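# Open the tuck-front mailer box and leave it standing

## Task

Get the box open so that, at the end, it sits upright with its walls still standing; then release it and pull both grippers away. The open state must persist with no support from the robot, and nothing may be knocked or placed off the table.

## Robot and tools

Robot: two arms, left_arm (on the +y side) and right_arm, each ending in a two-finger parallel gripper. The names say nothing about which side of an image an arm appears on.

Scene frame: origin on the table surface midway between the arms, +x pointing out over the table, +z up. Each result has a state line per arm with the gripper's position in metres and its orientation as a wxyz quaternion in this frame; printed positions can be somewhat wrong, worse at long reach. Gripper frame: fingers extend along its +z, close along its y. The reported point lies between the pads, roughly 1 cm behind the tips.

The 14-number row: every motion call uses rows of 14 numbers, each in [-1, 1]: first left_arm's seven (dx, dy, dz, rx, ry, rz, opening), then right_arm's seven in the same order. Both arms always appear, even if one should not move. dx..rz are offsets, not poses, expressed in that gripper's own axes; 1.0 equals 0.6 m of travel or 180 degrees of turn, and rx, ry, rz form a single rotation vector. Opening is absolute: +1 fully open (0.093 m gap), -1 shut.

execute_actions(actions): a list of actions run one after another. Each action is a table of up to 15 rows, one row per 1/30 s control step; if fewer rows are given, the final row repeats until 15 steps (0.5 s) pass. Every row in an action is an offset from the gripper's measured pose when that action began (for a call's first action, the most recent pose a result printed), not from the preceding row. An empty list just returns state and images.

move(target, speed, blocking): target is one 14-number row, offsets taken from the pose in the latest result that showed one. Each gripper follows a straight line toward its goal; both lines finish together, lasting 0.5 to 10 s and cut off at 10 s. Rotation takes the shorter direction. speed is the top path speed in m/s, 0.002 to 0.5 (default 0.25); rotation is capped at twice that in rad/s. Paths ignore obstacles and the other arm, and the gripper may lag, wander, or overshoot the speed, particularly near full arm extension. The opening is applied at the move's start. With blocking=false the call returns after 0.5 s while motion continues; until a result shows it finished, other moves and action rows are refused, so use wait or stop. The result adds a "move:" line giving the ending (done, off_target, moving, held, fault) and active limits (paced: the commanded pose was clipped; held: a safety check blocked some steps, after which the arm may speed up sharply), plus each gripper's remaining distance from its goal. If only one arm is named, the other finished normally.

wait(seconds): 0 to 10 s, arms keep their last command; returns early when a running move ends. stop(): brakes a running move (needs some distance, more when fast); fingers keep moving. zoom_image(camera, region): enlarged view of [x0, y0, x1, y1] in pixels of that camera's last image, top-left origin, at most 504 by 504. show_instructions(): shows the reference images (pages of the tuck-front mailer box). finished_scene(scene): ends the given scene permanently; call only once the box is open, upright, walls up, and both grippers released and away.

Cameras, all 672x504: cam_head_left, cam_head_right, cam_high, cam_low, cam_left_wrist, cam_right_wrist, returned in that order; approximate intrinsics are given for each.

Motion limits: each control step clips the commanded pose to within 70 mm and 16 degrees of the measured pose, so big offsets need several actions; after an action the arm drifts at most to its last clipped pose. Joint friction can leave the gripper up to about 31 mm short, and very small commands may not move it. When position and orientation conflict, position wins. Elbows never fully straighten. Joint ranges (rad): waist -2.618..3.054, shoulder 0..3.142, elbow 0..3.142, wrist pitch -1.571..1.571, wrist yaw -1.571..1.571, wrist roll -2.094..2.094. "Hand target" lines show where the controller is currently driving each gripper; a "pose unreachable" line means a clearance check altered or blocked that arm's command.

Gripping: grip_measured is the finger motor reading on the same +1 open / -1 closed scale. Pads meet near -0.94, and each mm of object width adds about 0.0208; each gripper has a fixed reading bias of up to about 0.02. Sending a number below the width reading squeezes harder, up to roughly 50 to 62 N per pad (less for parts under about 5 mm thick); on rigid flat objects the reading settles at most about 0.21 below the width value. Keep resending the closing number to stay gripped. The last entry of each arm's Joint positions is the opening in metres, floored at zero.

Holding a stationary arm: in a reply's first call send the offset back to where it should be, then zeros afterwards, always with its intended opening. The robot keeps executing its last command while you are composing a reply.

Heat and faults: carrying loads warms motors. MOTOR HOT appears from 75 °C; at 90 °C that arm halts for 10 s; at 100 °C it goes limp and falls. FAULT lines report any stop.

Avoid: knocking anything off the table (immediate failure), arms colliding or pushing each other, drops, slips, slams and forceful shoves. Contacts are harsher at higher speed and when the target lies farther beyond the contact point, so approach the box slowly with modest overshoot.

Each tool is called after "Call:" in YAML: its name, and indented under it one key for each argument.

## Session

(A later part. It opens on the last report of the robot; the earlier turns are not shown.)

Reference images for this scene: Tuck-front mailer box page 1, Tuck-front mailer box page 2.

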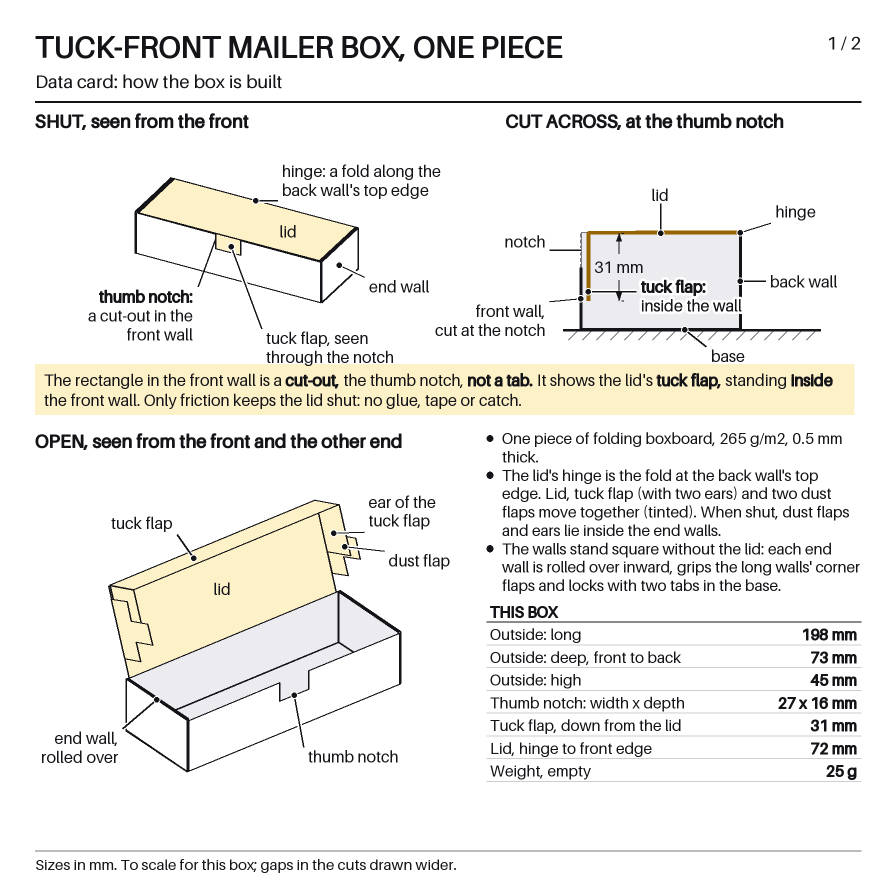

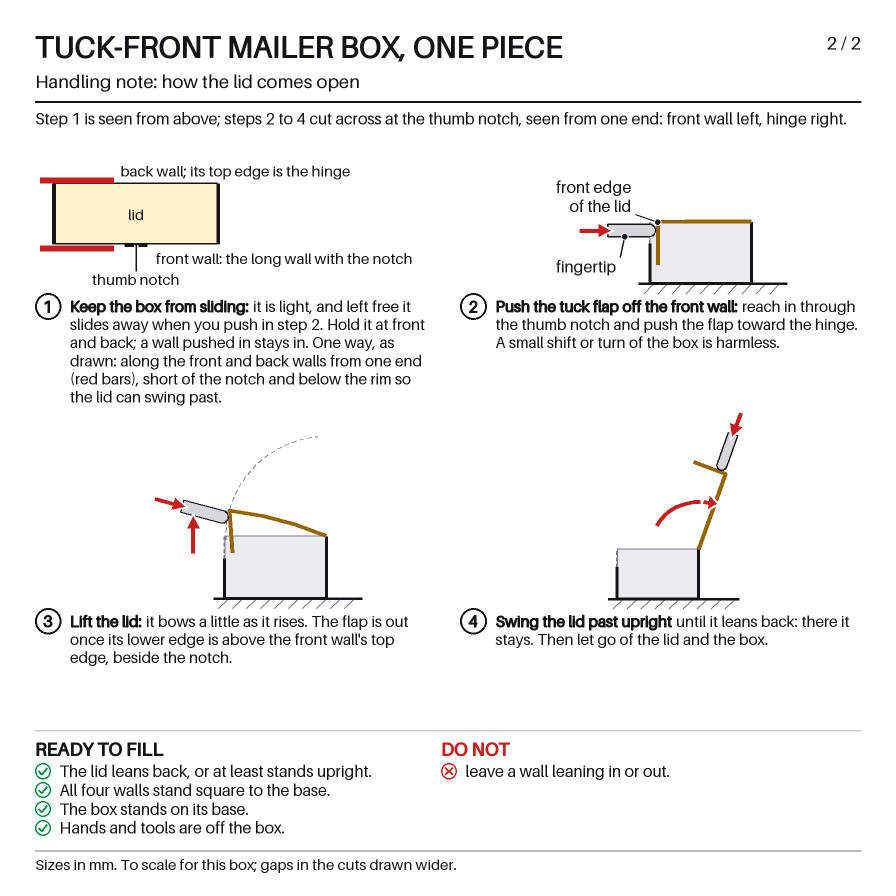

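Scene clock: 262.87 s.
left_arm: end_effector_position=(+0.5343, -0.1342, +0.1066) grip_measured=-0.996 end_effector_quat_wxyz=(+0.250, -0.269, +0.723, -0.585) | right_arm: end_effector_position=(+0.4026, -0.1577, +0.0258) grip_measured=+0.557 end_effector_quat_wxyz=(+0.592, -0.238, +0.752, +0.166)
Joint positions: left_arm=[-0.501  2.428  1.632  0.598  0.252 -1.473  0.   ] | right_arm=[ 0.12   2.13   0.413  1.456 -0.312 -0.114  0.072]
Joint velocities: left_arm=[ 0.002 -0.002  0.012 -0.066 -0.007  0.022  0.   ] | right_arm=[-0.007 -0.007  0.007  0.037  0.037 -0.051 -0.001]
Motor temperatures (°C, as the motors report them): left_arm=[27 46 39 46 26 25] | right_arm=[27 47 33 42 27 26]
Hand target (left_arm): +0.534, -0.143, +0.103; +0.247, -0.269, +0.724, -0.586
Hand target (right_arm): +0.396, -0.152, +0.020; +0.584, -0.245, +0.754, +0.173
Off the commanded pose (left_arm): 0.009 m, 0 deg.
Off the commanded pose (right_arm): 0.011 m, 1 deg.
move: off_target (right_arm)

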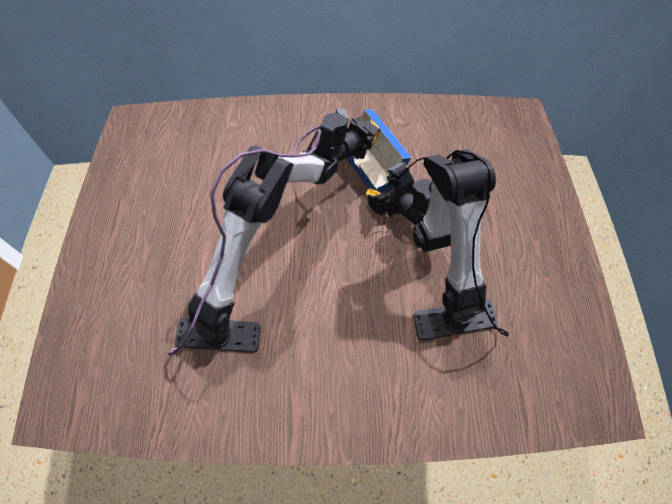

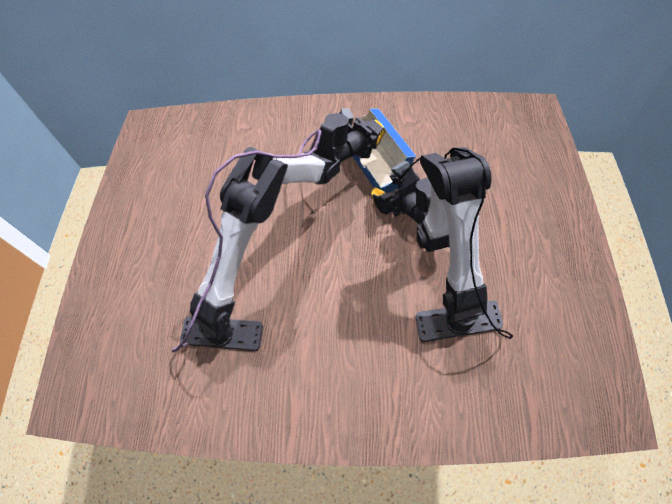

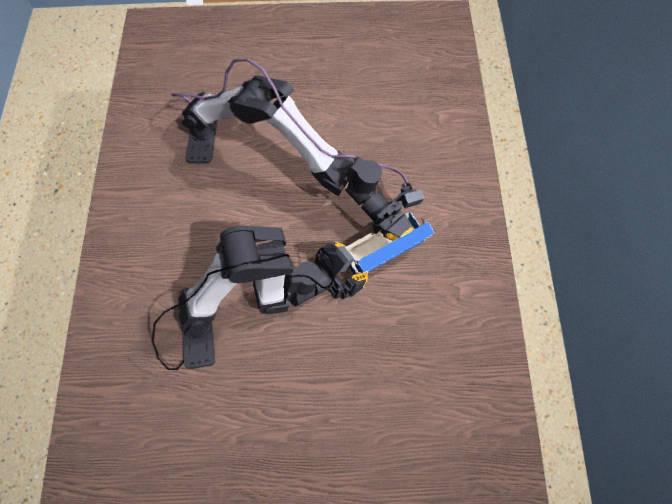

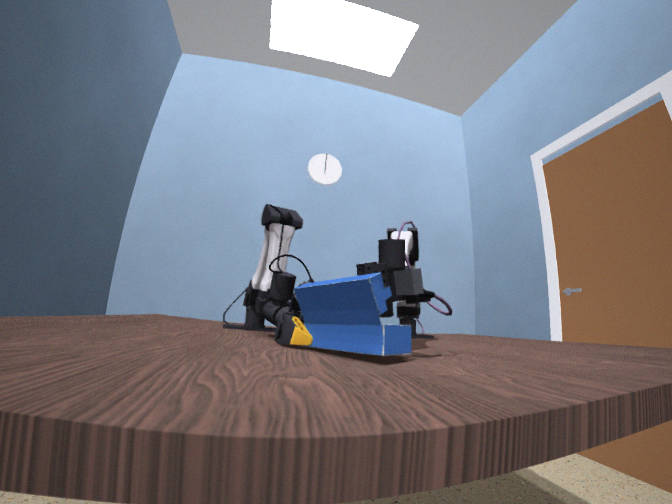

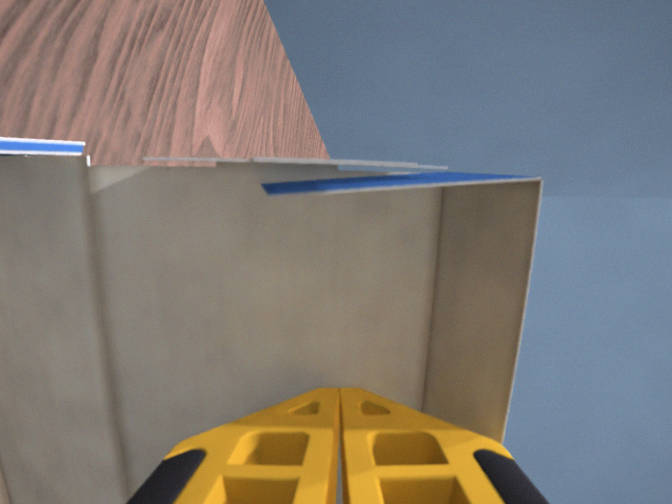

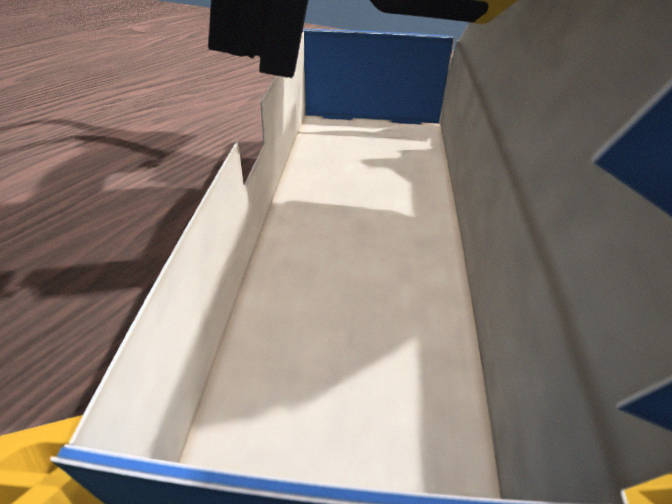

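A bit more for springback, then withdraw.

Call:
move:
  target: [0,-0.01,0.045,0,0,0,-1,0,0,0,0,0,0,0.555]
  speed: 0.03

Call:
move:
  target: [0,0,-0.25,0,0,0,-1,0,0,0,0,0,0,1]
  speed: 0.08

Call:
move:
  target: [0,0,0,0,0,0,-1,0,0,-0.15,0,0,0,1]
  speed: 0.08

Scene clock: 266.03 s.
left_arm: end_effector_position=(+0.5536, -0.1450, +0.1088) grip_measured=-0.996 end_effector_quat_wxyz=(+0.252, -0.272, +0.723, -0.583) | right_arm: end_effector_position=(+0.4027, -0.1580, +0.0258) grip_measured=+0.557 end_effector_quat_wxyz=(+0.591, -0.236, +0.753, +0.166)
Joint positions: left_arm=[-0.501  2.5    1.786  0.514  0.247 -1.473  0.   ] | right_arm=[ 0.12   2.13   0.413  1.456 -0.311 -0.112  0.072]
Joint velocities: left_arm=[-0.017  0.007  0.017 -0.007  0.022  0.022  0.   ] | right_arm=[-0.027  0.012 -0.007 -0.051 -0.007 -0.051 -0.   ]
Motor temperatures (°C, as the motors report them): left_arm=[27 47 40 46 26 25] | right_arm=[27 47 33 42 27 26]
Hand target (left_arm): +0.553, -0.154, +0.107; +0.250, -0.269, +0.723, -0.585
Hand target (right_arm): +0.403, -0.158, +0.026; +0.592, -0.238, +0.752, +0.166
Off the commanded pose (left_arm): 0.010 m, 0 deg.
Off the commanded pose (right_arm): 0.000 m, 0 deg.
move: done

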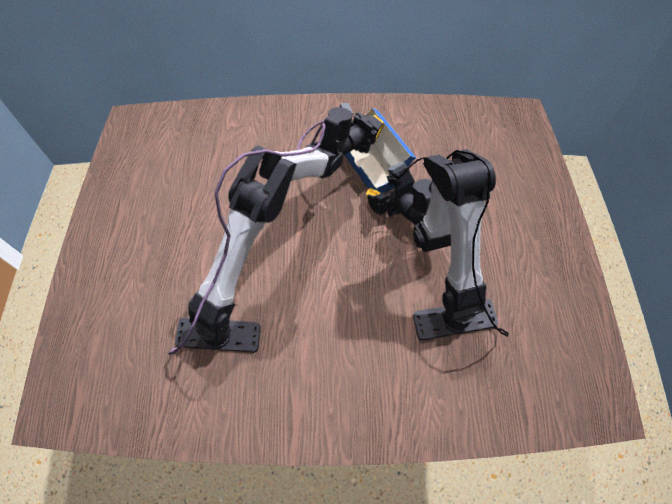

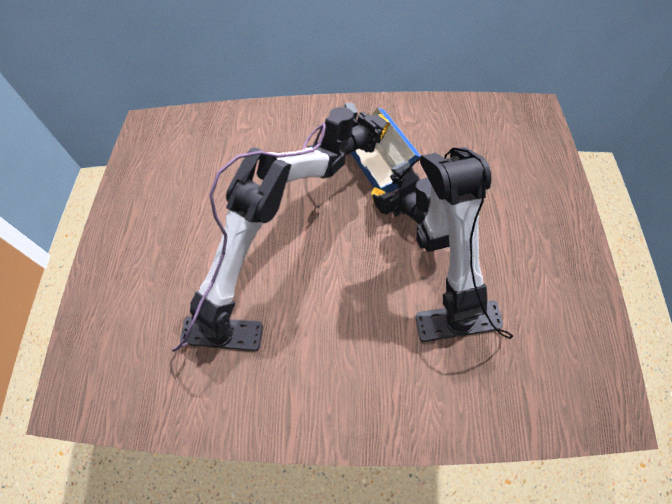

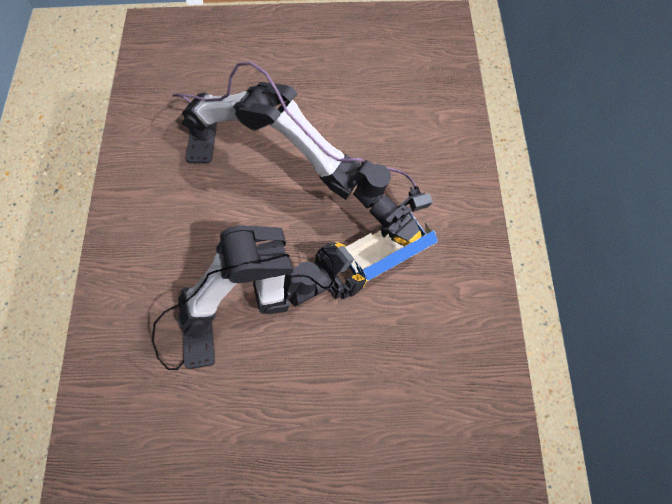

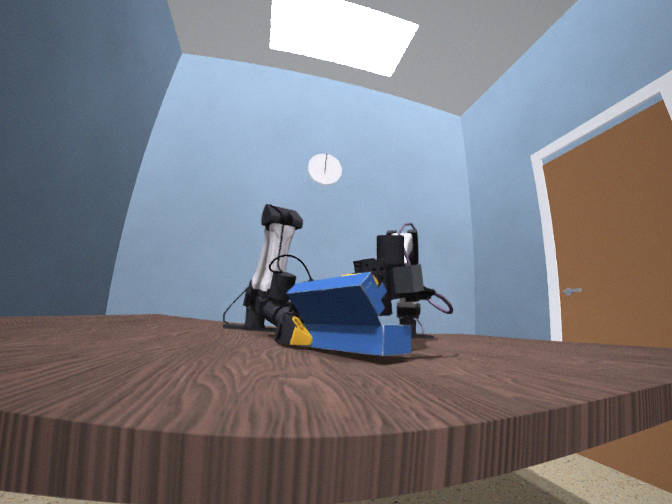

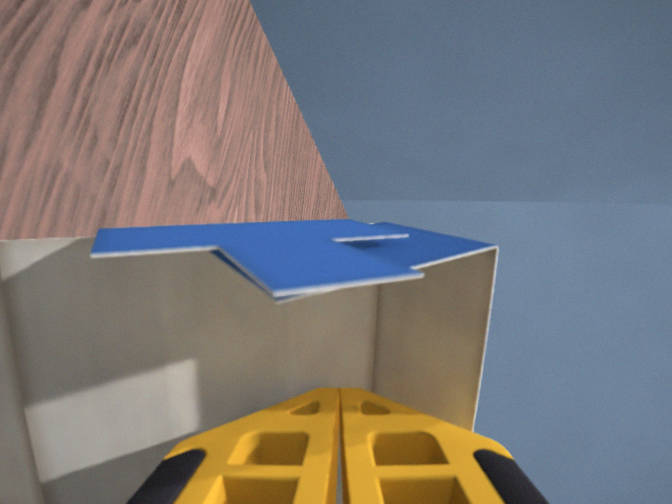

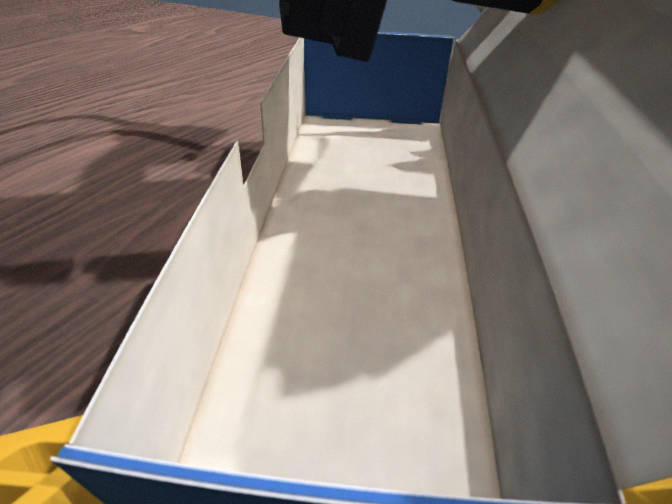

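Scene clock: 268.30 s.
left_arm: end_effector_position=(+0.4550, -0.0438, +0.1335) grip_measured=-0.996 end_effector_quat_wxyz=(+0.248, -0.275, +0.724, -0.582) | right_arm: end_effector_position=(+0.4031, -0.1583, +0.0262) grip_measured=+0.992 end_effector_quat_wxyz=(+0.592, -0.235, +0.753, +0.165)
Joint positions: left_arm=[-0.413  2.016  1.041  0.763  0.335 -1.461  0.   ] | right_arm=[ 0.12   2.13   0.413  1.458 -0.308 -0.112  0.093]
Joint velocities: left_arm=[-0.007 -0.007 -0.007  0.022 -0.066  0.007  0.   ] | right_arm=[ 0.017 -0.002 -0.012 -0.007 -0.051 -0.066  0.   ]
Motor temperatures (°C, as the motors report them): left_arm=[27 47 40 46 26 25] | right_arm=[27 47 33 43 27 26]
Hand target (left_arm): +0.452, -0.038, +0.137; +0.251, -0.272, +0.723, -0.583
Hand target (right_arm): +0.403, -0.158, +0.026; +0.592, -0.236, +0.753, +0.166
Off the commanded pose (left_arm): 0.007 m, 1 deg.
Off the commanded pose (right_arm): 0.001 m, 0 deg.
move: done

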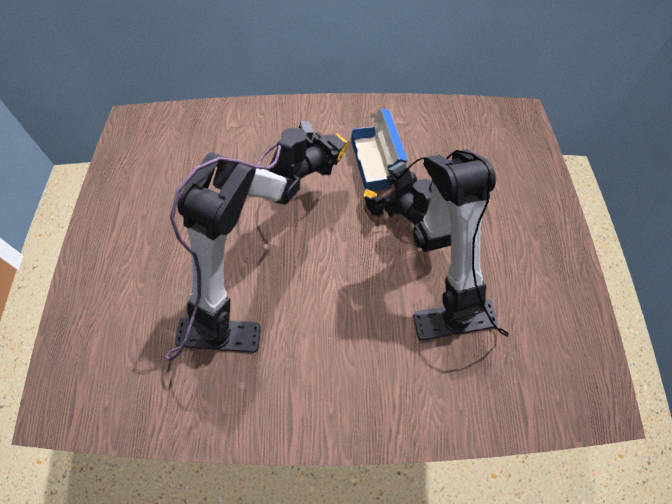

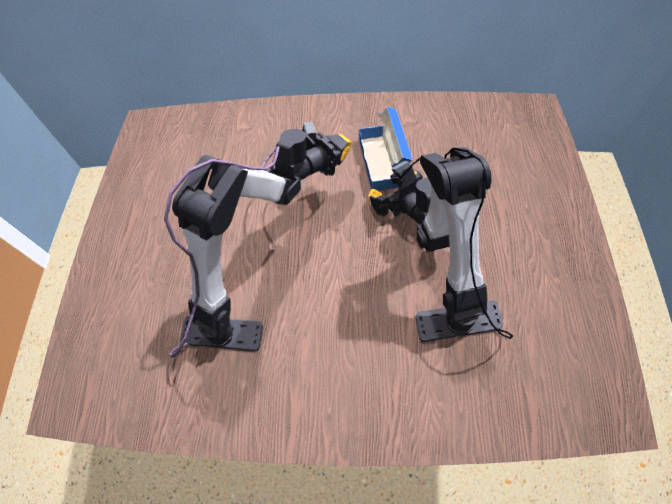

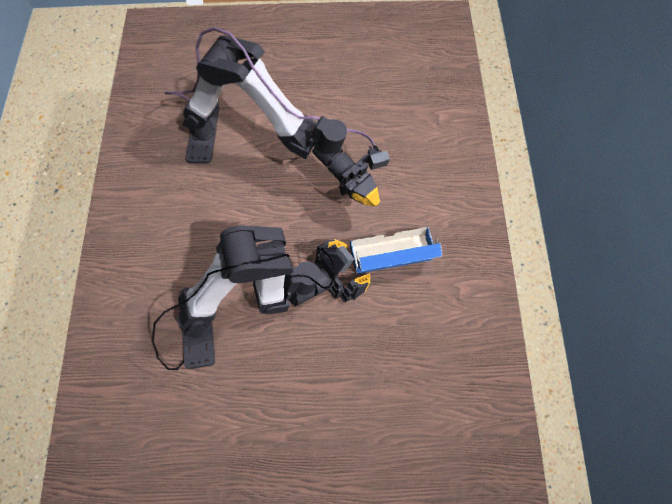

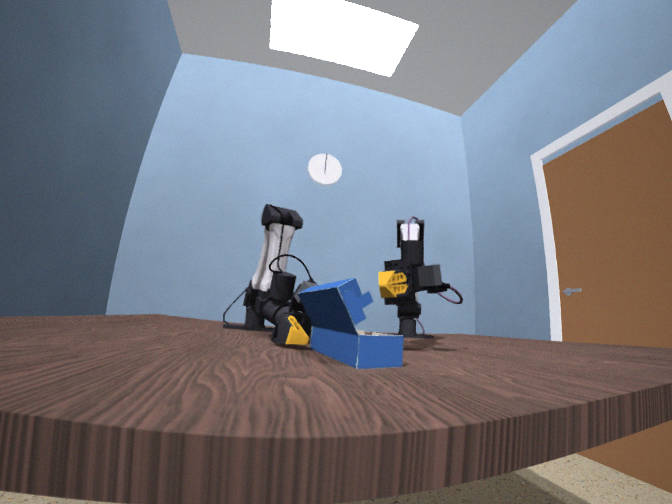

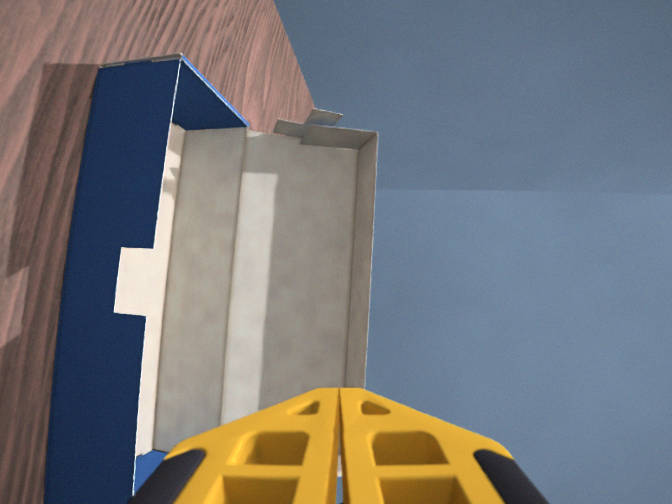

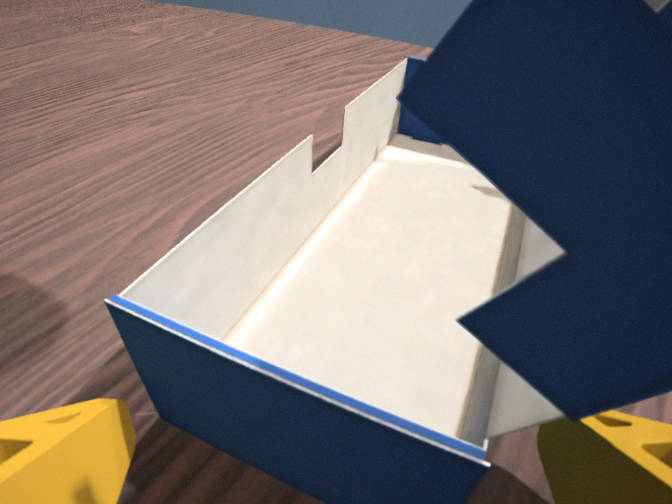

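Scene clock: 269.83 s.
left_arm: end_effector_position=(+0.4550, -0.0438, +0.1335) grip_measured=-0.996 end_effector_quat_wxyz=(+0.248, -0.275, +0.724, -0.582) | right_arm: end_effector_position=(+0.3353, -0.2036, +0.0453) grip_measured=+0.992 end_effector_quat_wxyz=(+0.588, -0.233, +0.756, +0.167)
Joint positions: left_arm=[-0.413  2.016  1.041  0.763  0.335 -1.461  0.   ] | right_arm=[-0.028  1.929  0.106  1.538 -0.452 -0.149  0.093]
Joint velocities: left_arm=[-0.022 -0.017 -0.002 -0.051  0.022 -0.022  0.   ] | right_arm=[-0.002  0.012  0.007 -0.037 -0.037 -0.007 -0.001]
Motor temperatures (°C, as the motors report them): left_arm=[27 47 39 46 26 25] | right_arm=[27 47 33 43 27 26]
Hand target (left_arm): +0.455, -0.044, +0.133; +0.248, -0.275, +0.724, -0.582
Hand target (right_arm): +0.330, -0.206, +0.048; +0.592, -0.236, +0.753, +0.164
Off the commanded pose (left_arm): 0.000 m, 0 deg.
Off the commanded pose (right_arm): 0.007 m, 1 deg.
move: done

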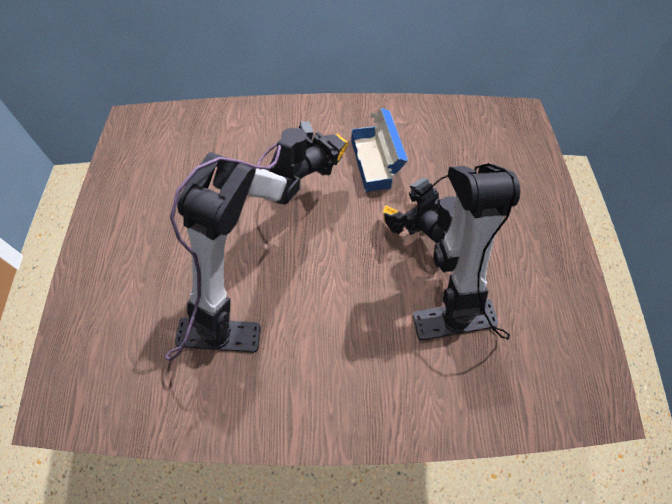

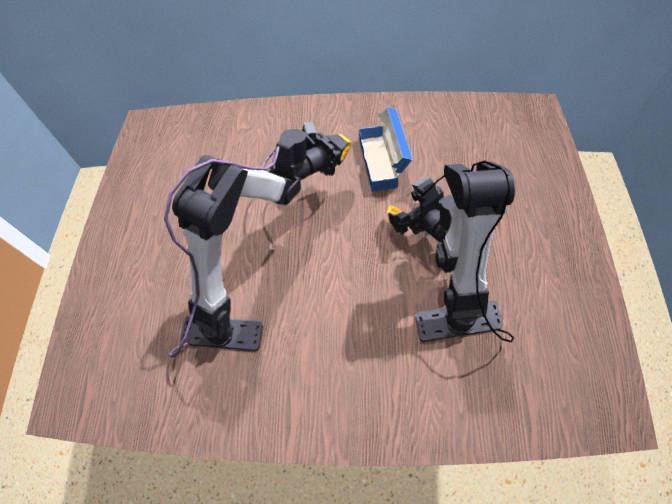

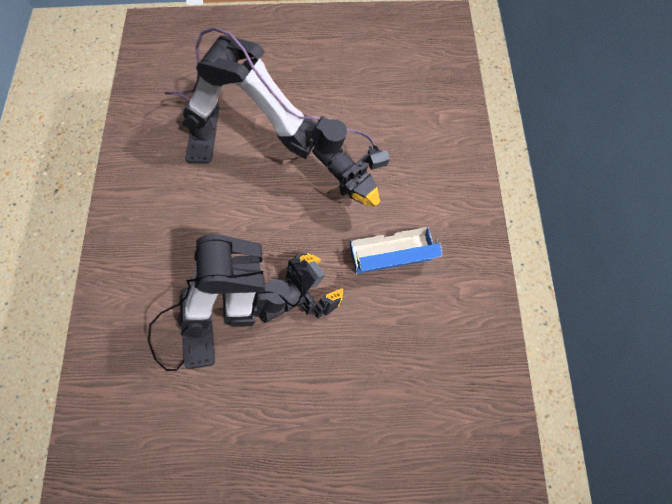

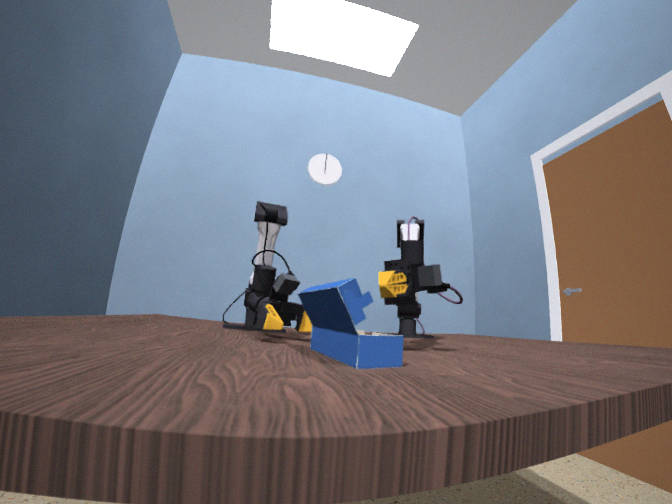

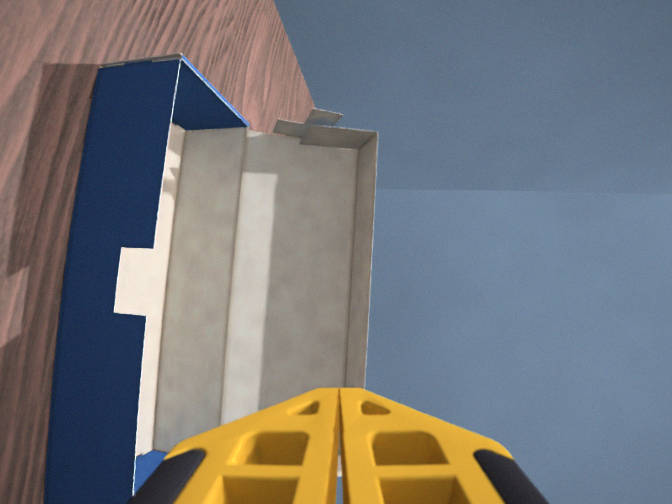

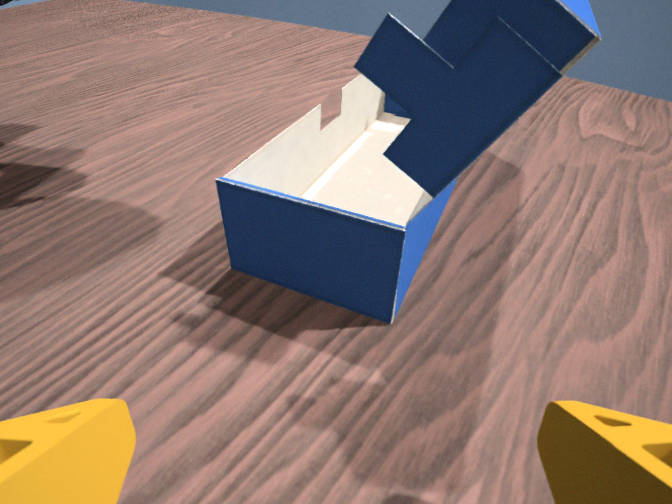

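Call:
finished_scene:
  scene: 2

The scene is finished: the task was done.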